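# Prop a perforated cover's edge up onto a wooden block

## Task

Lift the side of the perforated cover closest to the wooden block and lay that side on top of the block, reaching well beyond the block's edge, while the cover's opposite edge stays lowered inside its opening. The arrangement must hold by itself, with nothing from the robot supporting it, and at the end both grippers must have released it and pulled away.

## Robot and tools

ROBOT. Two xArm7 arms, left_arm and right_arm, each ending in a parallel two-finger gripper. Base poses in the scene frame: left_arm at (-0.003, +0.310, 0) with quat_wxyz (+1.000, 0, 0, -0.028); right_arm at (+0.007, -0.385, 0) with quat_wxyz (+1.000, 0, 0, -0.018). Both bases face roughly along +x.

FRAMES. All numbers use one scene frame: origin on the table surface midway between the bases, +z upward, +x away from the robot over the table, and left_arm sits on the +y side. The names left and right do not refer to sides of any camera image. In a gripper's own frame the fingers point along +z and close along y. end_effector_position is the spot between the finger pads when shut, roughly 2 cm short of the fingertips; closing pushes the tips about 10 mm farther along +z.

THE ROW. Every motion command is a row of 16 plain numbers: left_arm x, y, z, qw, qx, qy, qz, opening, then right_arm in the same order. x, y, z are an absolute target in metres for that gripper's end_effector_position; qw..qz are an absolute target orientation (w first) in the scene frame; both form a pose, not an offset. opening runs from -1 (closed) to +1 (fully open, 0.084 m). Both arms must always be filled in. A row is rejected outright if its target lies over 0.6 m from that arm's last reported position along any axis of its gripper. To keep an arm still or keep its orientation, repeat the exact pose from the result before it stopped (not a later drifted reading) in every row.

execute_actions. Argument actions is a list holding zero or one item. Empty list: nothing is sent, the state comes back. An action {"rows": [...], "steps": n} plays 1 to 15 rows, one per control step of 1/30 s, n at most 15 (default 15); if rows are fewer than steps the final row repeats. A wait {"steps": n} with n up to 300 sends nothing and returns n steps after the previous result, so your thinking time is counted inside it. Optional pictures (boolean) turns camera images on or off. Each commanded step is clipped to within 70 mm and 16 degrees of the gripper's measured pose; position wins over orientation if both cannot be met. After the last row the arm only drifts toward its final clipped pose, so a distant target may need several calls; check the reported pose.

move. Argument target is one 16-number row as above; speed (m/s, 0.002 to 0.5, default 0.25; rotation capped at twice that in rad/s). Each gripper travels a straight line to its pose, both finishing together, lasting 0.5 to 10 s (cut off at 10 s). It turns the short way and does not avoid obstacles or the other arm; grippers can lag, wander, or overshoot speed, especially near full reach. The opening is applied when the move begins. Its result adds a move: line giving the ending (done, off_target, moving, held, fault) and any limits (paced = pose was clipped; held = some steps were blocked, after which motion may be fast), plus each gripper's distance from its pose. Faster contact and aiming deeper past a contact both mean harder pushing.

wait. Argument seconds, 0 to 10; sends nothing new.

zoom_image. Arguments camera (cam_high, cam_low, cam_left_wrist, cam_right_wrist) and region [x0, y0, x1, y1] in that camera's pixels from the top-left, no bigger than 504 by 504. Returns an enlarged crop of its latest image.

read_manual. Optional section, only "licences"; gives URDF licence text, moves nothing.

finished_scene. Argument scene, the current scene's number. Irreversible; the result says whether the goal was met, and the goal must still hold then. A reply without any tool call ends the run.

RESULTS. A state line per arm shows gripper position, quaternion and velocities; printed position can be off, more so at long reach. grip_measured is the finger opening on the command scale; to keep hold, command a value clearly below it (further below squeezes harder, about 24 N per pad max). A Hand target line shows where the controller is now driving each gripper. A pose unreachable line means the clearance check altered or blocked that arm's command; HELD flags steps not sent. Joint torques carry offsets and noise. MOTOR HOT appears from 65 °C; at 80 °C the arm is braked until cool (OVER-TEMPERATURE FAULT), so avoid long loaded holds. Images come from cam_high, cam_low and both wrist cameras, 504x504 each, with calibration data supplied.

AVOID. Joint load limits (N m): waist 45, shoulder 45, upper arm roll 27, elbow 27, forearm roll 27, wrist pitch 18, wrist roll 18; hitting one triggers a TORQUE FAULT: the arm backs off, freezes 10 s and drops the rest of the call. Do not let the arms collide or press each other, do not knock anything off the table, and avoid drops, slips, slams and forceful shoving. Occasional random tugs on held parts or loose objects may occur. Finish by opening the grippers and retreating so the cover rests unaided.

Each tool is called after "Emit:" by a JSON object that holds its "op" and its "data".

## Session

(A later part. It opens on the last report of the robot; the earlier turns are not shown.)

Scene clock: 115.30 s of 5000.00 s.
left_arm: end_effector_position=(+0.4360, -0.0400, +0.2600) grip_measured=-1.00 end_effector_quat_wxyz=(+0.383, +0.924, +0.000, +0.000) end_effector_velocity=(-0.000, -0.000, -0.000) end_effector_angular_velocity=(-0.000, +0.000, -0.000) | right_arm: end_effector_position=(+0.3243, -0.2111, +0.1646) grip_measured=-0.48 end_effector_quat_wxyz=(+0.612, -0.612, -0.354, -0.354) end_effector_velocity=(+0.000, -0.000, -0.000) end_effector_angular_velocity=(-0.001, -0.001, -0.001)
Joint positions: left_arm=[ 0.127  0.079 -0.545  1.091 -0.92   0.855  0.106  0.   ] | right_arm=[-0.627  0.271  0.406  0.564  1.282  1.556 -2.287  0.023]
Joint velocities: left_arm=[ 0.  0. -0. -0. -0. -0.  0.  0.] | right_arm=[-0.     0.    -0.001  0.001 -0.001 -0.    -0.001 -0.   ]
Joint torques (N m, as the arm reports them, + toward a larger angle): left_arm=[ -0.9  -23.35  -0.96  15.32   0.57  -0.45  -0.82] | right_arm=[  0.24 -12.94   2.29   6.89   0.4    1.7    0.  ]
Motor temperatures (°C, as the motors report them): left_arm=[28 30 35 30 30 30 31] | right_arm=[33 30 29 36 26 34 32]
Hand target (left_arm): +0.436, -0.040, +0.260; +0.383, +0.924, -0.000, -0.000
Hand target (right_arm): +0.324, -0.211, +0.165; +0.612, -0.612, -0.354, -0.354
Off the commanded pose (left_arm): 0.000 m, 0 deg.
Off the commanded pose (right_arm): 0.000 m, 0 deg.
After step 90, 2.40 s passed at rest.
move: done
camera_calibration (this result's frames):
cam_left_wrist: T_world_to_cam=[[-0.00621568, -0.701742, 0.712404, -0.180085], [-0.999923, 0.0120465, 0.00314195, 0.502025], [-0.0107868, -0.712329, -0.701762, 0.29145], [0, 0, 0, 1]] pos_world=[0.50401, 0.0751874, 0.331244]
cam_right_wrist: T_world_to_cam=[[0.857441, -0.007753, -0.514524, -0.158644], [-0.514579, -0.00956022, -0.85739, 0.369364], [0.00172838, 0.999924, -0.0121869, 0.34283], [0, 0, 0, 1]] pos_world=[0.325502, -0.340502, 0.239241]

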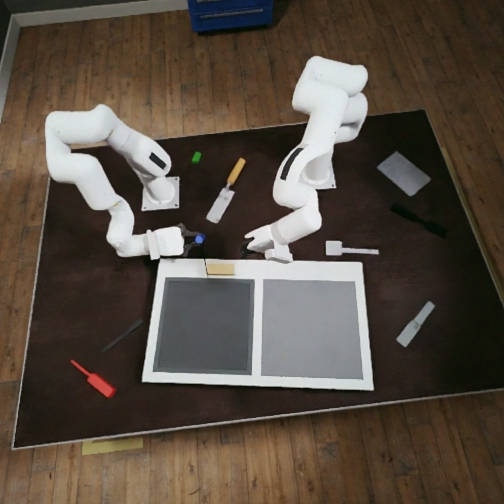

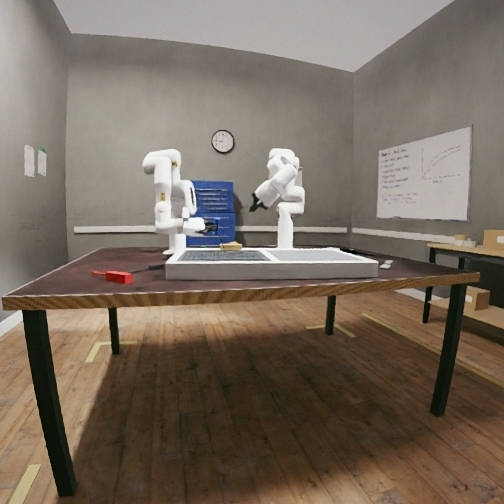

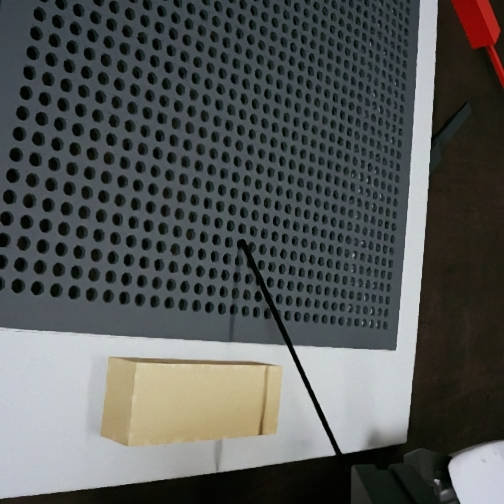

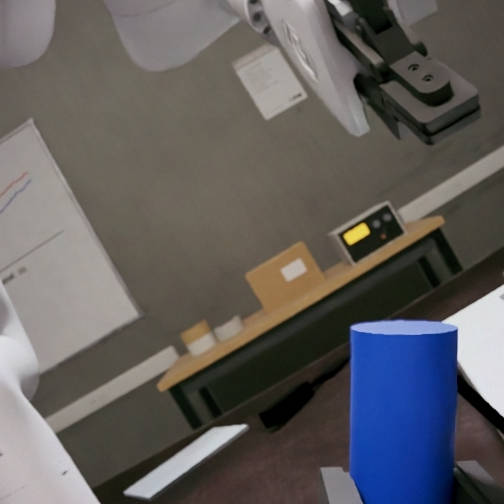

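Emit:
{"op": "move", "data": {"target": [0.436,-0.04,0.26,0.383,0.924,0,0,-1,0.3442,-0.2111,0.1926,0.6409,-0.6409,-0.2988,-0.2988,-1], "speed": 0.02}}

Emit:
{"op": "zoom_image", "data": {"camera": "cam_left_wrist", "region": [190,190,310,310]}}

Emit:
{"op": "move", "data": {"target": [0.436,-0.04,0.26,0.383,0.924,0,0,-1,0.3700,-0.2111,0.2171,0.6645,-0.6645,-0.2418,-0.2418,-1], "speed": 0.02}}

Emit:
{"op": "zoom_image", "data": {"camera": "cam_left_wrist", "region": [190,190,310,310]}}

Scene clock: 129.13 s of 5000.00 s.
left_arm: end_effector_position=(+0.4360, -0.0400, +0.2600) grip_measured=-1.00 end_effector_quat_wxyz=(+0.383, +0.924, +0.000, -0.000) end_effector_velocity=(-0.000, -0.000, -0.000) end_effector_angular_velocity=(+0.000, -0.001, -0.001) | right_arm: end_effector_position=(+0.3443, -0.2112, +0.1923) grip_measured=-0.48 end_effector_quat_wxyz=(+0.641, -0.641, -0.299, -0.299) end_effector_velocity=(+0.000, +0.000, +0.001) end_effector_angular_velocity=(+0.001, +0.001, +0.001)
Joint positions: left_arm=[ 0.127  0.079 -0.545  1.091 -0.92   0.855  0.106  0.   ] | right_arm=[-0.622  0.21   0.416  0.606  1.309  1.594 -2.023  0.023]
Joint velocities: left_arm=[-0.001 -0.    -0.    -0.     0.     0.     0.001  0.   ] | right_arm=[-0.    -0.001  0.001  0.001  0.001  0.002  0.003  0.   ]
Joint torques (N m, as the arm reports them, + toward a larger angle): left_arm=[ -0.92 -23.13  -1.03  15.44   0.64  -0.42  -0.86] | right_arm=[ -0.85 -12.33   0.34   9.31   1.8   -0.4    0.48]
Motor temperatures (°C, as the motors report them): left_arm=[28 30 35 30 30 30 31] | right_arm=[33 30 29 36 26 34 32]
Hand target (left_arm): +0.436, -0.040, +0.260; +0.383, +0.924, -0.000, -0.000
Hand target (right_arm): +0.344, -0.211, +0.192; +0.641, -0.641, -0.299, -0.299
Off the commanded pose (left_arm): 0.000 m, 0 deg.
Off the commanded pose (right_arm): 0.000 m, 0 deg.
After step 90, 6.23 s passed at rest.
move: done
camera_calibration (this result's frames):
cam_left_wrist: T_world_to_cam=[[-0.00621578, -0.701742, 0.712404, -0.180085], [-0.999922, 0.0120468, 0.00314212, 0.502024], [-0.0107872, -0.712329, -0.701762, 0.29145], [0, 0, 0, 1]] pos_world=[0.50401, 0.0751873, 0.331244]
cam_right_wrist: T_world_to_cam=[[0.754868, -0.00883753, -0.655817, -0.0993115], [-0.655876, -0.00981758, -0.754804, 0.43225], [0.000232069, 0.999913, -0.0132073, 0.343963], [0, 0, 0, 1]] pos_world=[0.35839, -0.340567, 0.265677]

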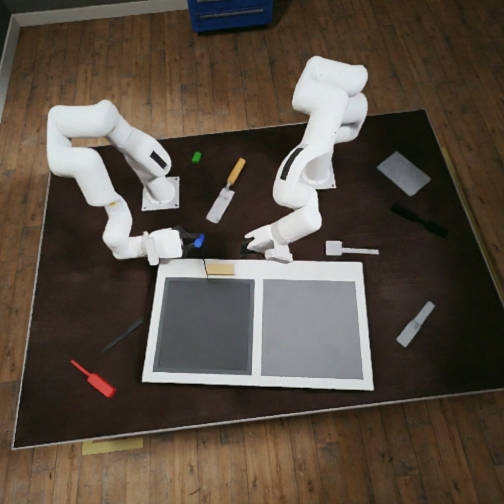

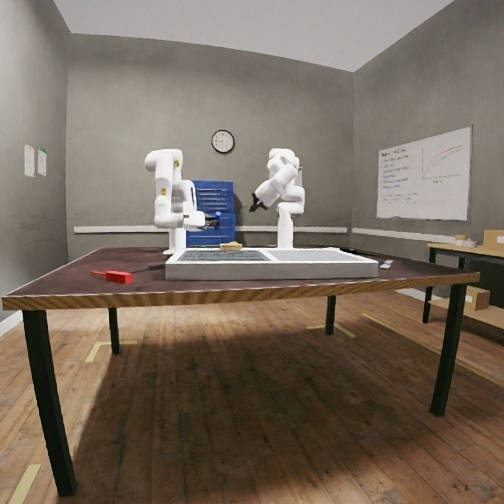

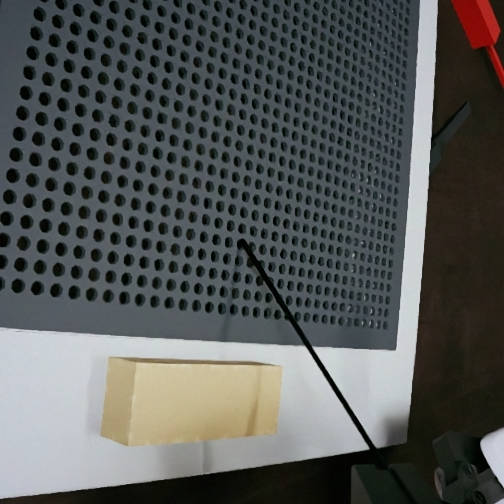

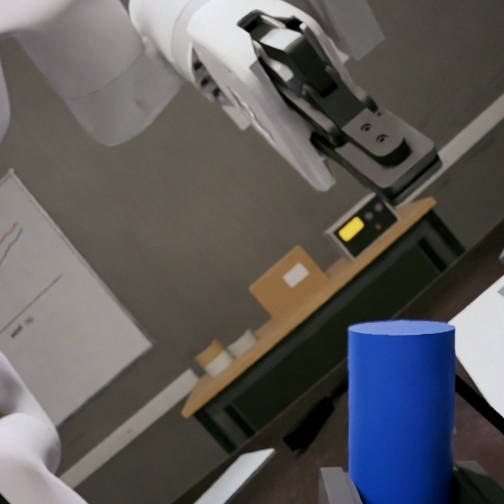

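Region (190, 190, 310, 310) of cam_left_wrist's 504x504 image, scaled by 4.200, with more detail than that image has.

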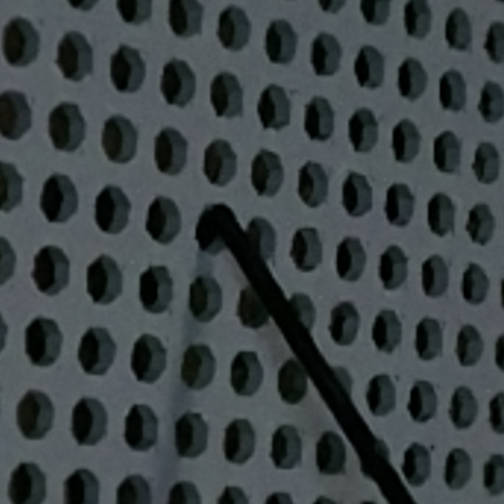

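Scene clock: 133.73 s of 5000.00 s.
left_arm: end_effector_position=(+0.4360, -0.0400, +0.2600) grip_measured=-1.00 end_effector_quat_wxyz=(+0.383, +0.924, +0.000, +0.000) end_effector_velocity=(+0.000, +0.000, +0.000) end_effector_angular_velocity=(+0.000, -0.000, -0.000) | right_arm: end_effector_position=(+0.3606, -0.2089, +0.2176) grip_measured=-0.44 end_effector_quat_wxyz=(+0.672, -0.659, -0.245, -0.232) end_effector_velocity=(+0.000, -0.001, -0.000) end_effector_angular_velocity=(-0.000, +0.003, -0.001)
Joint positions: left_arm=[ 0.127  0.079 -0.545  1.091 -0.92   0.855  0.106  0.   ] | right_arm=[-0.608  0.19   0.42   0.668  1.316  1.634 -1.762  0.025]
Joint velocities: left_arm=[-0.001 -0.     0.001  0.     0.     0.     0.     0.   ] | right_arm=[ 0.007 -0.001 -0.01   0.    -0.     0.002  0.003 -0.   ]
Joint torques (N m, as the arm reports them, + toward a larger angle): left_arm=[ -1.16 -23.52  -1.03  15.45   0.62  -0.42  -0.78] | right_arm=[ -8.25 -12.38  -7.57  22.49   9.77  -7.7    1.48]
Motor temperatures (°C, as the motors report them): left_arm=[28 30 35 30 30 30 31] | right_arm=[33 30 29 36 26 34 32]
Hand target (left_arm): +0.436, -0.040, +0.260; +0.383, +0.924, -0.000, -0.000
Hand target (right_arm): +0.370, -0.211, +0.217; +0.664, -0.665, -0.242, -0.242
Off the commanded pose (left_arm): 0.000 m, 0 deg.
Off the commanded pose (right_arm): 0.010 m, 2 deg.
move: off_target (right_arm)
camera_calibration (this result's frames):
cam_left_wrist: T_world_to_cam=[[-0.00621577, -0.701742, 0.712404, -0.180085], [-0.999923, 0.0120464, 0.00314177, 0.502025], [-0.0107867, -0.71233, -0.701762, 0.29145], [0, 0, 0, 1]] pos_world=[0.50401, 0.0751873, 0.331244]
cam_right_wrist: T_world_to_cam=[[0.621925, 0.0164612, -0.782904, -0.0140973], [-0.782594, -0.0220203, -0.622142, 0.476307], [-0.027481, 0.999622, -0.000812495, 0.349198], [0, 0, 0, 1]] pos_world=[0.391119, -0.338345, 0.285578]

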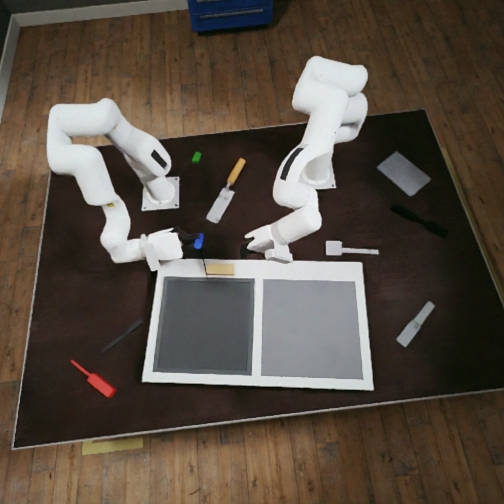

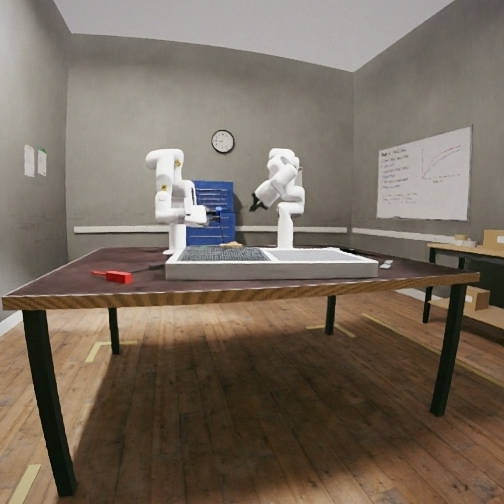

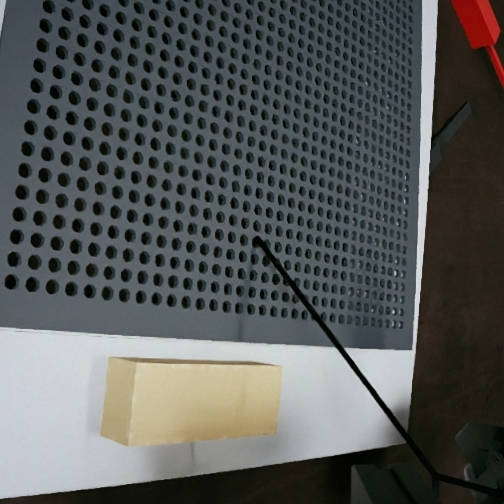

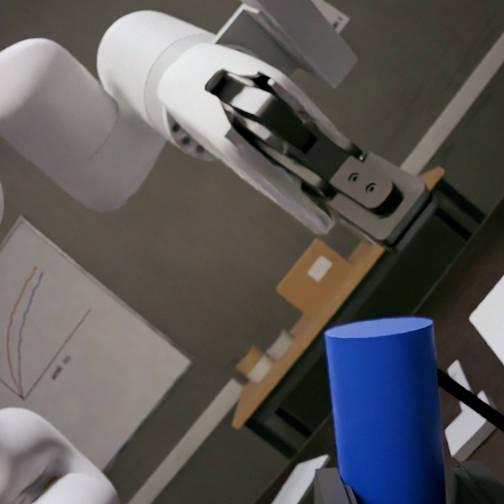

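Region (190, 190, 310, 310) of cam_left_wrist's 504x504 image, scaled by 4.200, with more detail than that image has.

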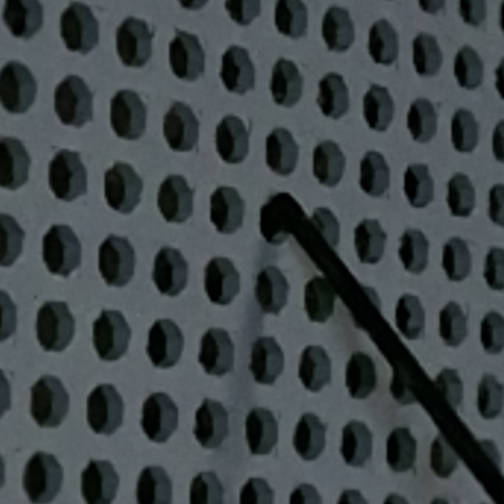

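Jammed; back off.

Emit:
{"op": "move", "data": {"target": [0.436,-0.04,0.26,0.383,0.924,0,0,-1,0.3330,-0.2111,0.1800,0.6272,-0.6272,-0.3265,-0.3265,-1], "speed": 0.02}}

Emit:
{"op": "zoom_image", "data": {"camera": "cam_left_wrist", "region": [190,190,310,310]}}

Scene clock: 143.67 s of 5000.00 s.
left_arm: end_effector_position=(+0.4360, -0.0400, +0.2600) grip_measured=-1.00 end_effector_quat_wxyz=(+0.383, +0.924, -0.000, +0.000) end_effector_velocity=(-0.000, -0.000, +0.000) end_effector_angular_velocity=(-0.000, -0.001, -0.001) | right_arm: end_effector_position=(+0.3328, -0.2110, +0.1801) grip_measured=-0.48 end_effector_quat_wxyz=(+0.628, -0.627, -0.327, -0.326) end_effector_velocity=(+0.000, -0.000, -0.000) end_effector_angular_velocity=(+0.000, -0.003, -0.000)
Joint positions: left_arm=[ 0.127  0.079 -0.545  1.091 -0.92   0.855  0.106  0.   ] | right_arm=[-0.618  0.23   0.404  0.579  1.297  1.583 -2.153  0.023]
Joint velocities: left_arm=[ 0.    -0.    -0.001  0.     0.     0.     0.     0.   ] | right_arm=[-0.     0.     0.     0.     0.    -0.    -0.003 -0.   ]
Joint torques (N m, as the arm reports them, + toward a larger angle): left_arm=[ -0.93 -23.26  -1.03  15.36   0.63  -0.42  -0.73] | right_arm=[  0.51 -13.19   2.43   7.35   0.13   2.93  -0.57]
Motor temperatures (°C, as the motors report them): left_arm=[28 30 35 30 30 30 31] | right_arm=[33 30 29 36 26 34 32]
Hand target (left_arm): +0.436, -0.040, +0.260; +0.383, +0.924, +0.000, -0.000
Hand target (right_arm): +0.333, -0.211, +0.180; +0.627, -0.627, -0.327, -0.327
Off the commanded pose (left_arm): 0.000 m, 0 deg.
Off the commanded pose (right_arm): 0.000 m, 0 deg.
move: done
camera_calibration (this result's frames):
cam_left_wrist: T_world_to_cam=[[-0.00621598, -0.701742, 0.712404, -0.180085], [-0.999922, 0.0120469, 0.00314188, 0.502024], [-0.010787, -0.712329, -0.701762, 0.29145], [0, 0, 0, 1]] pos_world=[0.50401, 0.0751872, 0.331244]
cam_right_wrist: T_world_to_cam=[[0.809135, -0.00700312, -0.587581, -0.128565], [-0.587623, -0.00956773, -0.809078, 0.402644], [0.0000442548, 0.99993, -0.0118568, 0.34338], [0, 0, 0, 1]] pos_world=[0.340614, -0.340404, 0.254299]

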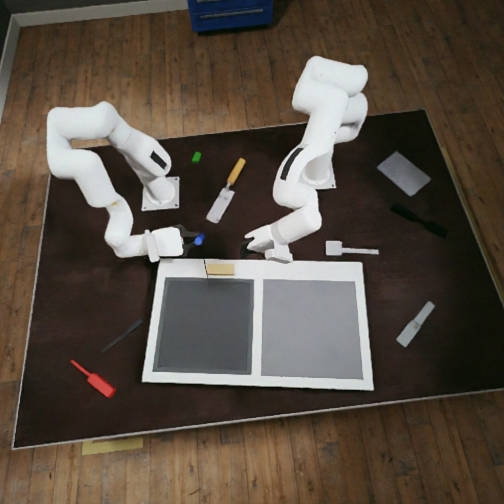

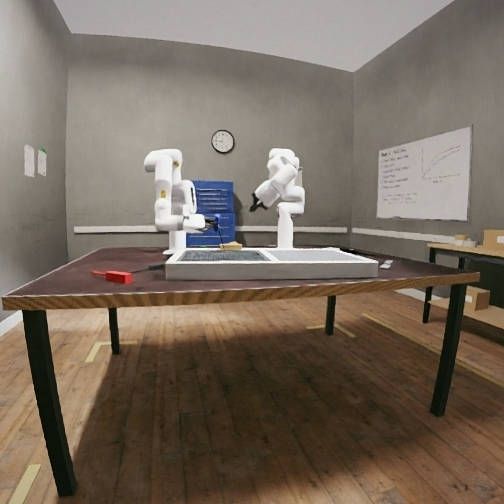

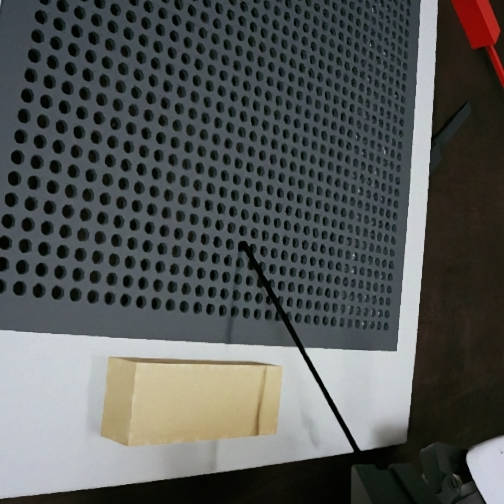

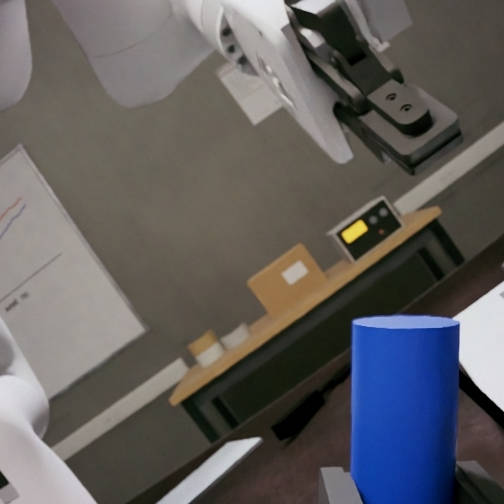

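Region (190, 190, 310, 310) of cam_left_wrist's 504x504 image, scaled by 4.200, with more detail than that image has.

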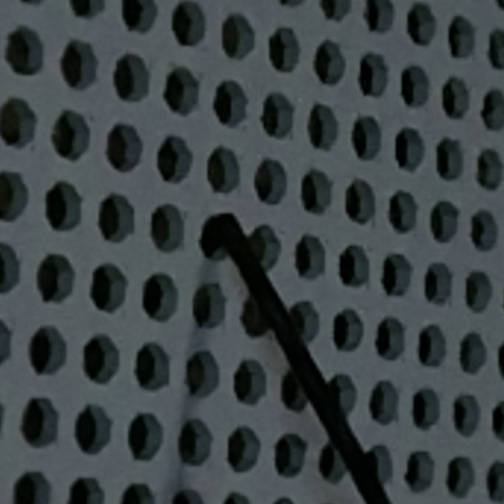

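Emit:
{"op": "move", "data": {"target": [0.436,-0.04,0.26,0.383,0.924,0,0,-1,0.3320,-0.2111,0.1768,0.6272,-0.6272,-0.3265,-0.3265,-1], "speed": 0.004}}

Emit:
{"op": "zoom_image", "data": {"camera": "cam_left_wrist", "region": [190,190,310,310]}}

Scene clock: 155.27 s of 5000.00 s.
left_arm: end_effector_position=(+0.4360, -0.0400, +0.2600) grip_measured=-1.00 end_effector_quat_wxyz=(+0.383, +0.924, -0.000, -0.000) end_effector_velocity=(-0.001, -0.001, +0.000) end_effector_angular_velocity=(+0.000, -0.000, -0.002) | right_arm: end_effector_position=(+0.3316, -0.2108, +0.1770) grip_measured=-0.48 end_effector_quat_wxyz=(+0.628, -0.627, -0.327, -0.326) end_effector_velocity=(+0.000, -0.000, -0.000) end_effector_angular_velocity=(-0.001, +0.000, -0.001)
Joint positions: left_arm=[ 0.127  0.079 -0.545  1.091 -0.92   0.855  0.106  0.   ] | right_arm=[-0.617  0.239  0.403  0.578  1.295  1.578 -2.162  0.023]
Joint velocities: left_arm=[-0.001 -0.    -0.     0.     0.     0.    -0.     0.   ] | right_arm=[-0.     0.001 -0.     0.001  0.    -0.002 -0.     0.   ]
Joint torques (N m, as the arm reports them, + toward a larger angle): left_arm=[ -0.83 -23.35  -0.9   15.34   0.59  -0.47  -0.77] | right_arm=[ -0.52 -12.02   0.63   8.4    1.28  -0.47   0.44]
Motor temperatures (°C, as the motors report them): left_arm=[28 31 35 30 30 30 31] | right_arm=[33 30 29 36 26 34 32]
Hand target (left_arm): +0.436, -0.040, +0.260; +0.383, +0.924, -0.000, +0.000
Hand target (right_arm): +0.332, -0.211, +0.177; +0.627, -0.627, -0.327, -0.327
Off the commanded pose (left_arm): 0.000 m, 0 deg.
Off the commanded pose (right_arm): 0.001 m, 0 deg.
After step 90, 7.50 s passed at rest.
move: done
camera_calibration (this result's frames):
cam_left_wrist: T_world_to_cam=[[-0.00621592, -0.701742, 0.712404, -0.180085], [-0.999922, 0.0120469, 0.00314198, 0.502024], [-0.0107871, -0.712329, -0.701762, 0.29145], [0, 0, 0, 1]] pos_world=[0.50401, 0.0751873, 0.331244]
cam_right_wrist: T_world_to_cam=[[0.809234, -0.00616795, -0.587454, -0.129287], [-0.587486, -0.00963661, -0.809177, 0.399349], [-0.000670099, 0.999935, -0.0114219, 0.343312], [0, 0, 0, 1]] pos_world=[0.339466, -0.340238, 0.251116]

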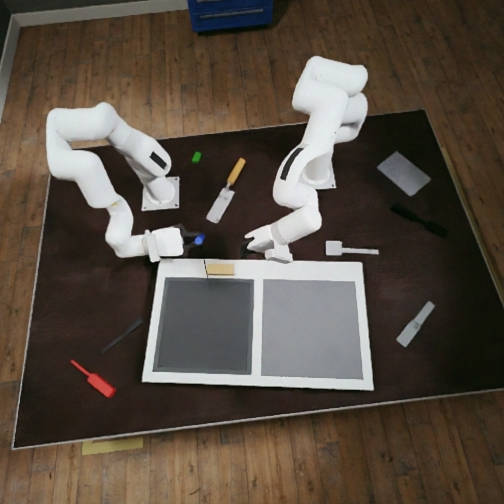

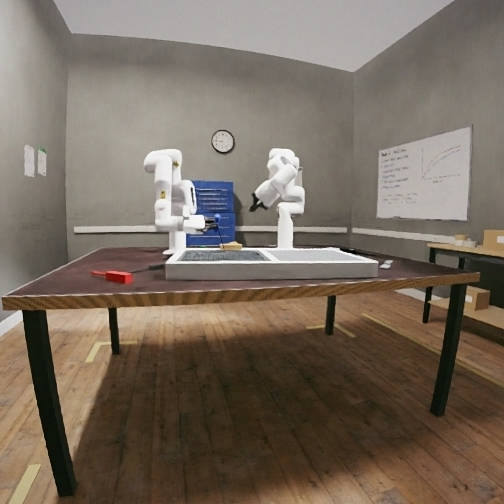

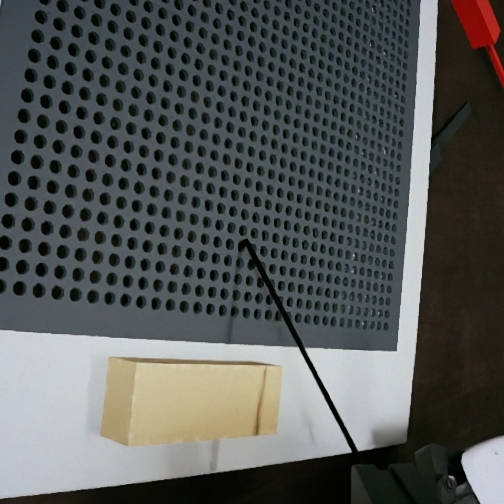

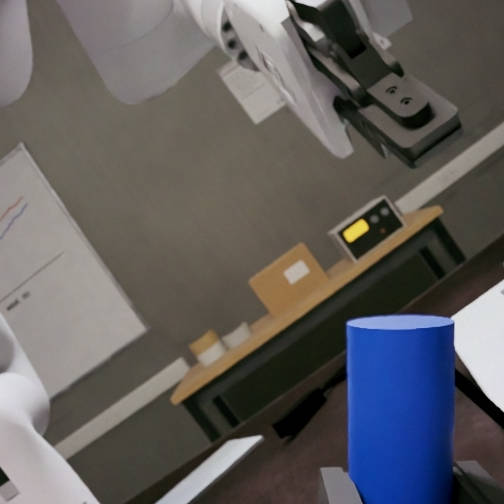

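Region (190, 190, 310, 310) of cam_left_wrist's 504x504 image, scaled by 4.200, with more detail than that image has.

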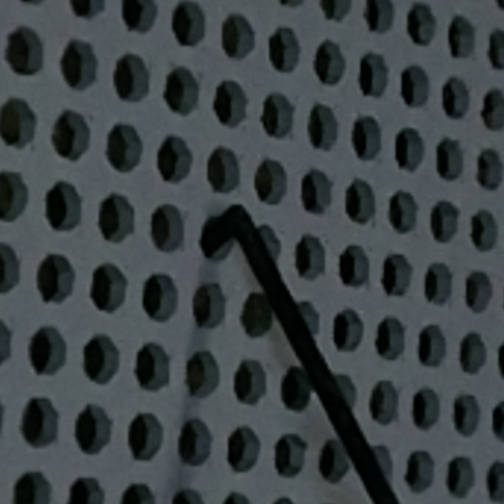

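Emit:
{"op": "move", "data": {"target": [0.436,-0.04,0.26,0.383,0.924,0,0,-1,0.3240,-0.2117,0.1665,0.6124,-0.6124,-0.3536,-0.3536,-1], "speed": 0.008}}

Emit:
{"op": "zoom_image", "data": {"camera": "cam_left_wrist", "region": [210,210,270,270]}}

Scene clock: 169.40 s of 5000.00 s.
left_arm: end_effector_position=(+0.4360, -0.0400, +0.2600) grip_measured=-1.00 end_effector_quat_wxyz=(+0.383, +0.924, -0.000, +0.000) end_effector_velocity=(+0.000, +0.000, -0.000) end_effector_angular_velocity=(-0.000, +0.000, +0.001) | right_arm: end_effector_position=(+0.3241, -0.2118, +0.1665) grip_measured=-0.48 end_effector_quat_wxyz=(+0.612, -0.612, -0.354, -0.354) end_effector_velocity=(+0.000, +0.000, +0.000) end_effector_angular_velocity=(+0.000, -0.001, -0.000)
Joint positions: left_arm=[ 0.127  0.079 -0.545  1.091 -0.92   0.855  0.106  0.   ] | right_arm=[-0.622  0.262  0.398  0.563  1.283  1.563 -2.283  0.023]
Joint velocities: left_arm=[ 0.     0.     0.    -0.    -0.001  0.    -0.     0.   ] | right_arm=[ 0.    -0.     0.     0.     0.001  0.    -0.001  0.   ]
Joint torques (N m, as the arm reports them, + toward a larger angle): left_arm=[ -0.7  -23.46  -0.99  15.42   0.59  -0.38  -0.78] | right_arm=[  0.32 -13.24   2.56   6.59   0.03   2.5   -0.32]
Motor temperatures (°C, as the motors report them): left_arm=[28 31 35 30 30 30 31] | right_arm=[33 30 29 36 26 34 32]
Hand target (left_arm): +0.436, -0.040, +0.260; +0.383, +0.924, -0.000, +0.000
Hand target (right_arm): +0.324, -0.212, +0.167; +0.612, -0.612, -0.354, -0.354
Off the commanded pose (left_arm): 0.000 m, 0 deg.
Off the commanded pose (right_arm): 0.000 m, 0 deg.
After step 90, 5.47 s passed at rest.
move: done
camera_calibration (this result's frames):
cam_left_wrist: T_world_to_cam=[[-0.00621605, -0.701742, 0.712404, -0.180085], [-0.999922, 0.012047, 0.00314187, 0.502024], [-0.0107871, -0.712329, -0.701762, 0.29145], [0, 0, 0, 1]] pos_world=[0.50401, 0.0751872, 0.331244]
cam_right_wrist: T_world_to_cam=[[0.857449, -0.00828173, -0.514503, -0.157687], [-0.514565, -0.00958948, -0.857398, 0.370844], [0.00216692, 0.99992, -0.012484, 0.343465], [0, 0, 0, 1]] pos_world=[0.325288, -0.341187, 0.241118]

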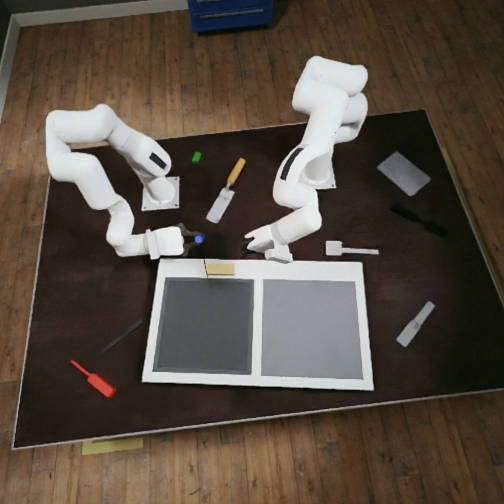

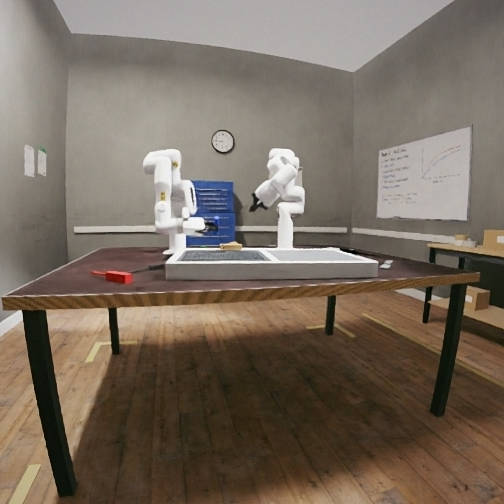

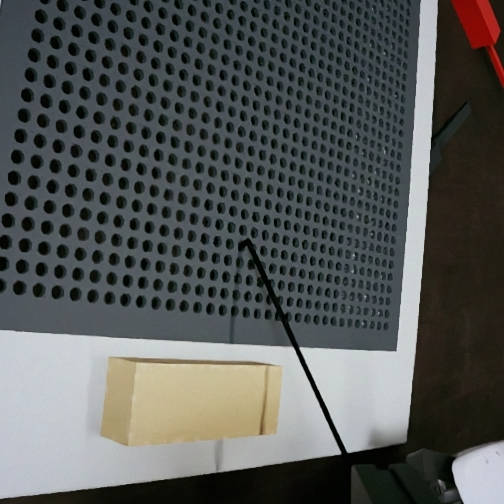

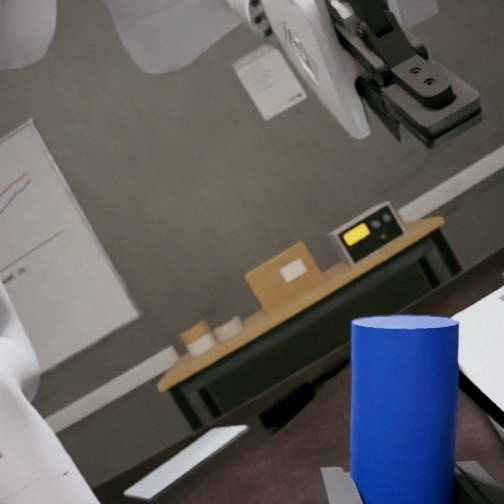

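Region (210, 210, 270, 270) of cam_left_wrist's 504x504 image, scaled by 8.400, with more detail than that image has.

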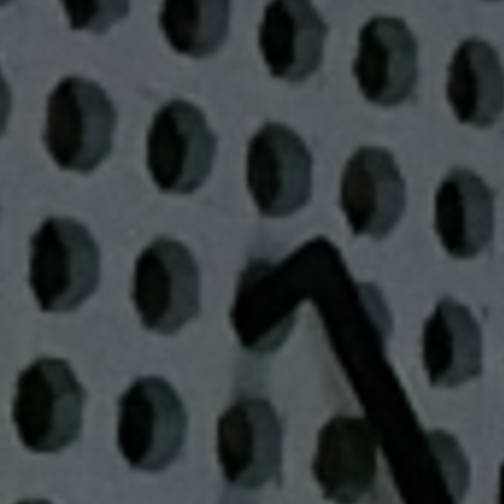

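Emit:
{"op": "move", "data": {"target": [0.436,-0.04,0.26,0.383,0.924,0,0,-1,0.3213,-0.2117,0.1612,0.6124,-0.6124,-0.3536,-0.3536,-1], "speed": 0.005}}

Emit:
{"op": "zoom_image", "data": {"camera": "cam_left_wrist", "region": [210,210,270,270]}}

Scene clock: 176.40 s of 5000.00 s.
left_arm: end_effector_position=(+0.4360, -0.0400, +0.2600) grip_measured=-1.00 end_effector_quat_wxyz=(+0.383, +0.924, +0.000, -0.000) end_effector_velocity=(-0.000, -0.000, +0.000) end_effector_angular_velocity=(+0.000, -0.000, -0.001) | right_arm: end_effector_position=(+0.3210, -0.2115, +0.1612) grip_measured=-0.48 end_effector_quat_wxyz=(+0.613, -0.612, -0.354, -0.353) end_effector_velocity=(+0.000, +0.000, -0.000) end_effector_angular_velocity=(-0.001, -0.001, +0.000)
Joint positions: left_arm=[ 0.127  0.079 -0.545  1.091 -0.92   0.855  0.106  0.   ] | right_arm=[-0.621  0.277  0.396  0.558  1.278  1.555 -2.299  0.023]
Joint velocities: left_arm=[ 0.    -0.    -0.001 -0.     0.    -0.    -0.     0.   ] | right_arm=[-0.     0.001  0.001  0.001 -0.    -0.002 -0.    -0.   ]
Joint torques (N m, as the arm reports them, + toward a larger angle): left_arm=[ -0.87 -23.3   -1.06  15.52   0.51  -0.41  -0.7 ] | right_arm=[  0.09 -12.89   2.01   6.27   0.31   1.59   0.11]
Motor temperatures (°C, as the motors report them): left_arm=[28 31 35 30 30 30 31] | right_arm=[33 30 29 36 26 34 32]
Hand target (left_arm): +0.436, -0.040, +0.260; +0.383, +0.924, -0.000, -0.000
Hand target (right_arm): +0.321, -0.212, +0.161; +0.612, -0.612, -0.354, -0.354
Off the commanded pose (left_arm): 0.000 m, 0 deg.
Off the commanded pose (right_arm): 0.000 m, 0 deg.
After step 90, 2.60 s passed at rest.
move: done
camera_calibration (this result's frames):
cam_left_wrist: T_world_to_cam=[[-0.00621579, -0.701742, 0.712404, -0.180085], [-0.999922, 0.0120467, 0.00314201, 0.502024], [-0.010787, -0.71233, -0.701762, 0.29145], [0, 0, 0, 1]] pos_world=[0.50401, 0.0751872, 0.331244]
cam_right_wrist: T_world_to_cam=[[0.857162, -0.00707098, -0.514998, -0.157274], [-0.515045, -0.00962633, -0.857109, 0.364811], [0.00110306, 0.999929, -0.0118932, 0.343385], [0, 0, 0, 1]] pos_world=[0.322325, -0.340961, 0.235771]

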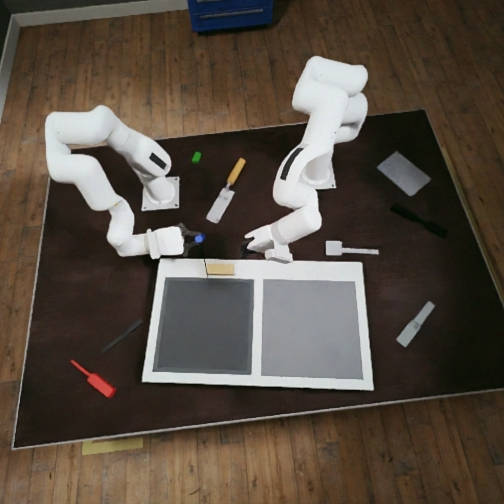

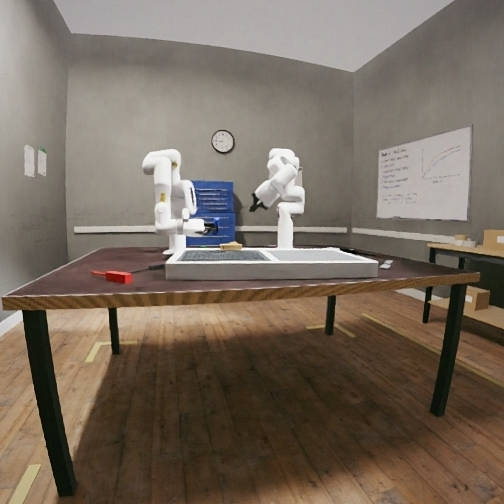

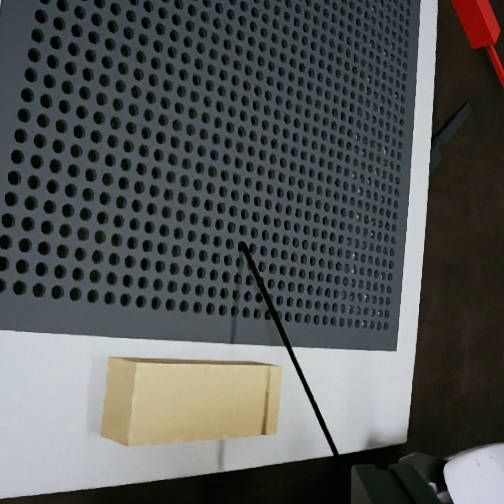

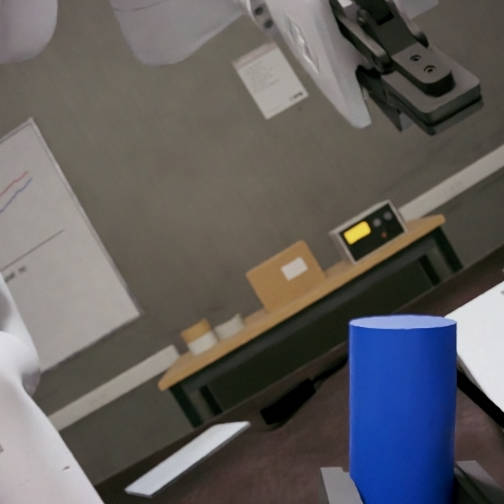

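Region (210, 210, 270, 270) of cam_left_wrist's 504x504 image, scaled by 8.400, with more detail than that image has.

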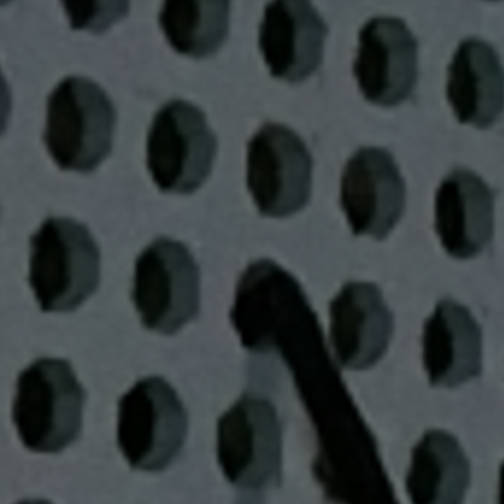

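Emit:
{"op": "move", "data": {"target": [0.436,-0.04,0.26,0.383,0.924,0,0,-1,0.3306,-0.2117,0.1760,0.6272,-0.6272,-0.3265,-0.3265,-1], "speed": 0.012}}

Emit:
{"op": "zoom_image", "data": {"camera": "cam_left_wrist", "region": [210,210,270,270]}}

Scene clock: 185.07 s of 5000.00 s.
left_arm: end_effector_position=(+0.4360, -0.0400, +0.2600) grip_measured=-1.00 end_effector_quat_wxyz=(+0.383, +0.924, -0.000, +0.000) end_effector_velocity=(+0.000, +0.000, +0.000) end_effector_angular_velocity=(-0.000, -0.001, +0.000) | right_arm: end_effector_position=(+0.3307, -0.2118, +0.1759) grip_measured=-0.48 end_effector_quat_wxyz=(+0.627, -0.627, -0.326, -0.327) end_effector_velocity=(+0.000, -0.000, -0.000) end_effector_angular_velocity=(+0.001, +0.002, -0.000)
Joint positions: left_arm=[ 0.127  0.079 -0.545  1.091 -0.92   0.855  0.106  0.   ] | right_arm=[-0.619  0.24   0.401  0.575  1.292  1.577 -2.166  0.023]
Joint velocities: left_arm=[-0.    -0.     0.001  0.    -0.    -0.     0.001  0.   ] | right_arm=[-0.     0.001 -0.     0.    -0.     0.     0.001  0.   ]
Joint torques (N m, as the arm reports them, + toward a larger angle): left_arm=[ -1.04 -23.41  -1.1   15.38   0.42  -0.37  -0.78] | right_arm=[  0.13 -13.14   1.88   7.02   0.3    1.88   0.02]
Motor temperatures (°C, as the motors report them): left_arm=[28 31 35 30 30 30 31] | right_arm=[33 30 29 36 26 34 32]
Hand target (left_arm): +0.436, -0.040, +0.260; +0.383, +0.924, -0.000, -0.000
Hand target (right_arm): +0.331, -0.212, +0.176; +0.627, -0.627, -0.326, -0.326
Off the commanded pose (left_arm): 0.000 m, 0 deg.
Off the commanded pose (right_arm): 0.000 m, 0 deg.
After step 90, 1.80 s passed at rest.
move: done
camera_calibration (this result's frames):
cam_left_wrist: T_world_to_cam=[[-0.00621593, -0.701742, 0.712404, -0.180085], [-0.999922, 0.0120468, 0.00314188, 0.502024], [-0.010787, -0.712329, -0.701762, 0.29145], [0, 0, 0, 1]] pos_world=[0.50401, 0.0751872, 0.331244]
cam_right_wrist: T_world_to_cam=[[0.809343, -0.0082727, -0.587278, -0.129742], [-0.587336, -0.00964903, -0.809286, 0.397902], [0.00102831, 0.999919, -0.0126682, 0.343938], [0, 0, 0, 1]] pos_world=[0.338354, -0.341144, 0.250179]

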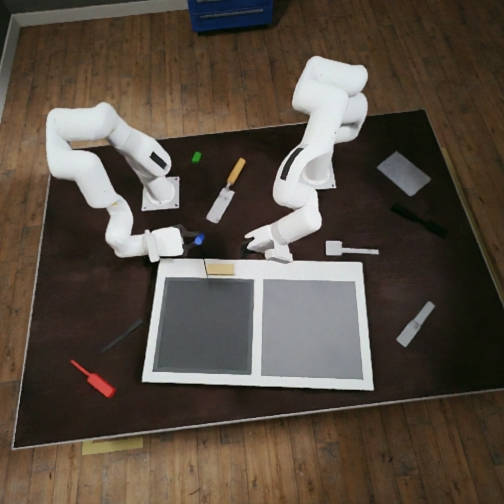

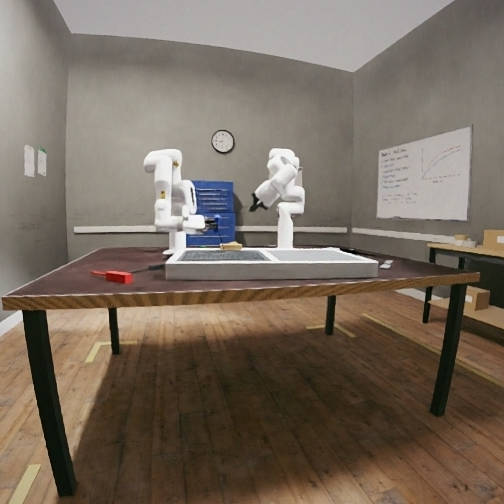

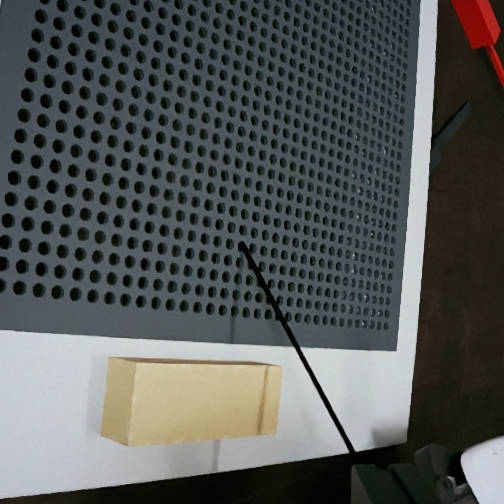

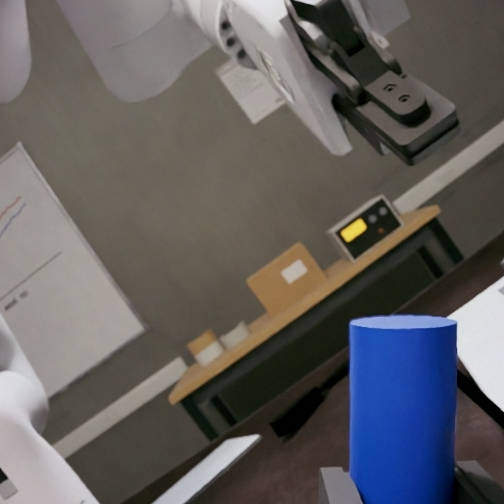

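Region (210, 210, 270, 270) of cam_left_wrist's 504x504 image, scaled by 8.400, with more detail than that image has.

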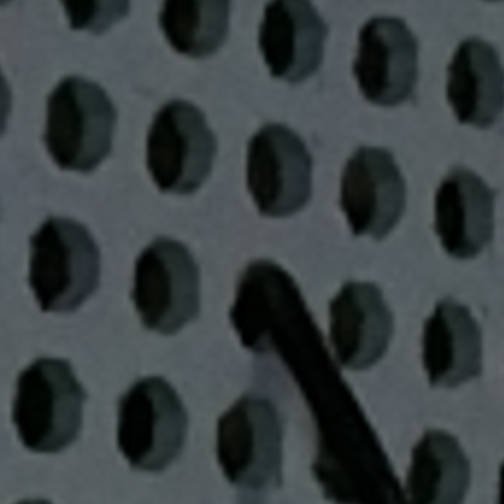

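Emit:
{"op": "move", "data": {"target": [0.436,-0.04,0.26,0.383,0.924,0,0,-1,0.3415,-0.2117,0.1898,0.6409,-0.6409,-0.2988,-0.2988,-1], "speed": 0.012}}

Emit:
{"op": "zoom_image", "data": {"camera": "cam_left_wrist", "region": [210,210,270,270]}}

Scene clock: 196.10 s of 5000.00 s.
left_arm: end_effector_position=(+0.4360, -0.0400, +0.2600) grip_measured=-1.00 end_effector_quat_wxyz=(+0.383, +0.924, +0.000, -0.000) end_effector_velocity=(+0.000, +0.000, +0.000) end_effector_angular_velocity=(-0.000, +0.000, +0.000) | right_arm: end_effector_position=(+0.3415, -0.2117, +0.1897) grip_measured=-0.48 end_effector_quat_wxyz=(+0.641, -0.641, -0.299, -0.299) end_effector_velocity=(+0.000, -0.000, +0.000) end_effector_angular_velocity=(+0.000, +0.001, -0.002)
Joint positions: left_arm=[ 0.127  0.079 -0.545  1.091 -0.92   0.855  0.106  0.   ] | right_arm=[-0.615  0.214  0.406  0.6    1.306  1.594 -2.033  0.023]
Joint velocities: left_arm=[-0. -0.  0. -0. -0.  0. -0.  0.] | right_arm=[ 0.    -0.    -0.001 -0.     0.001  0.     0.001  0.   ]
Joint torques (N m, as the arm reports them, + toward a larger angle): left_arm=[ -0.96 -23.32  -0.86  15.32   0.54  -0.41  -0.78] | right_arm=[  0.22 -12.93   1.7    8.     0.41   1.28   0.24]
Motor temperatures (°C, as the motors report them): left_arm=[28 31 35 30 30 30 31] | right_arm=[33 30 29 36 26 34 32]
Hand target (left_arm): +0.436, -0.040, +0.260; +0.383, +0.924, -0.000, +0.000
Hand target (right_arm): +0.342, -0.212, +0.190; +0.641, -0.641, -0.299, -0.299
Off the commanded pose (left_arm): 0.000 m, 0 deg.
Off the commanded pose (right_arm): 0.000 m, 0 deg.
After step 90, 4.17 s passed at rest.
move: done
camera_calibration (this result's frames):
cam_left_wrist: T_world_to_cam=[[-0.00621567, -0.701742, 0.712404, -0.180085], [-0.999923, 0.0120466, 0.00314208, 0.502024], [-0.010787, -0.71233, -0.701762, 0.29145], [0, 0, 0, 1]] pos_world=[0.50401, 0.0751873, 0.331244]
cam_right_wrist: T_world_to_cam=[[0.754937, -0.00808179, -0.655748, -0.0987864], [-0.655797, -0.00963587, -0.754875, 0.428508], [-0.000217953, 0.999921, -0.0125745, 0.344473], [0, 0, 0, 1]] pos_world=[0.355667, -0.341115, 0.263022]

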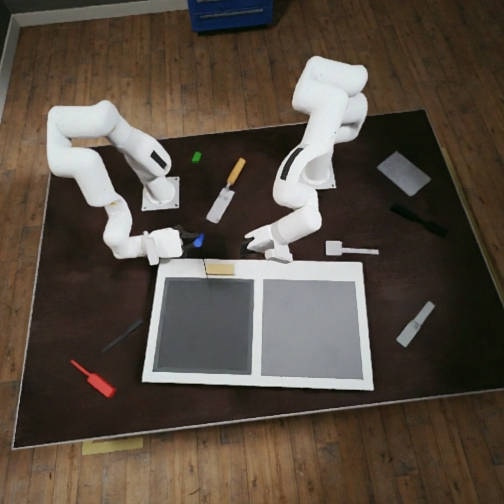

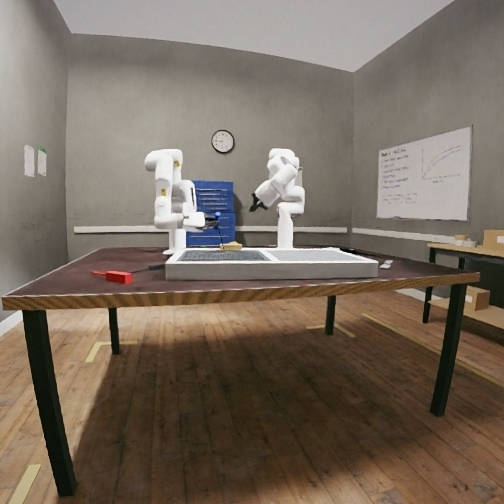

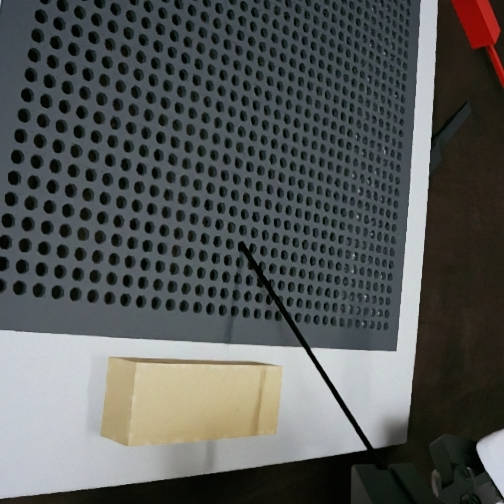

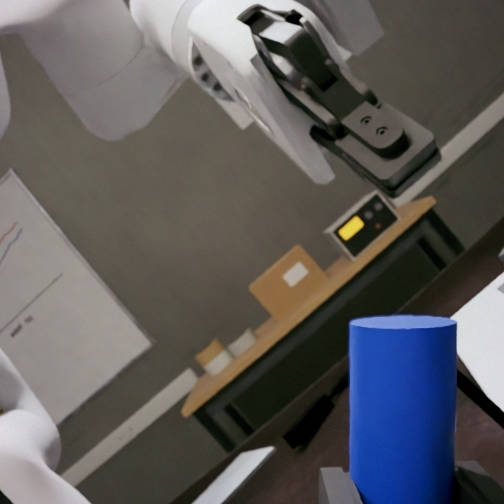

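Region (210, 210, 270, 270) of cam_left_wrist's 504x504 image, scaled by 8.400, with more detail than that image has.

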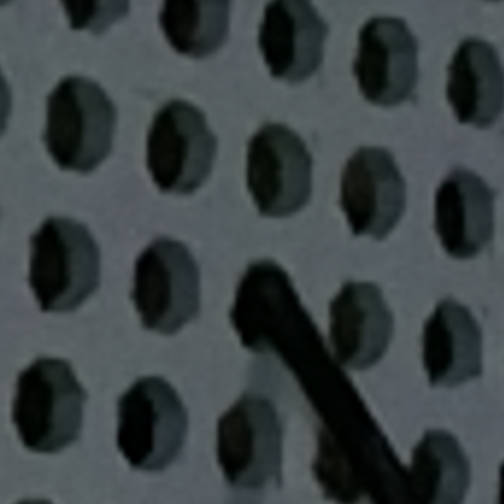

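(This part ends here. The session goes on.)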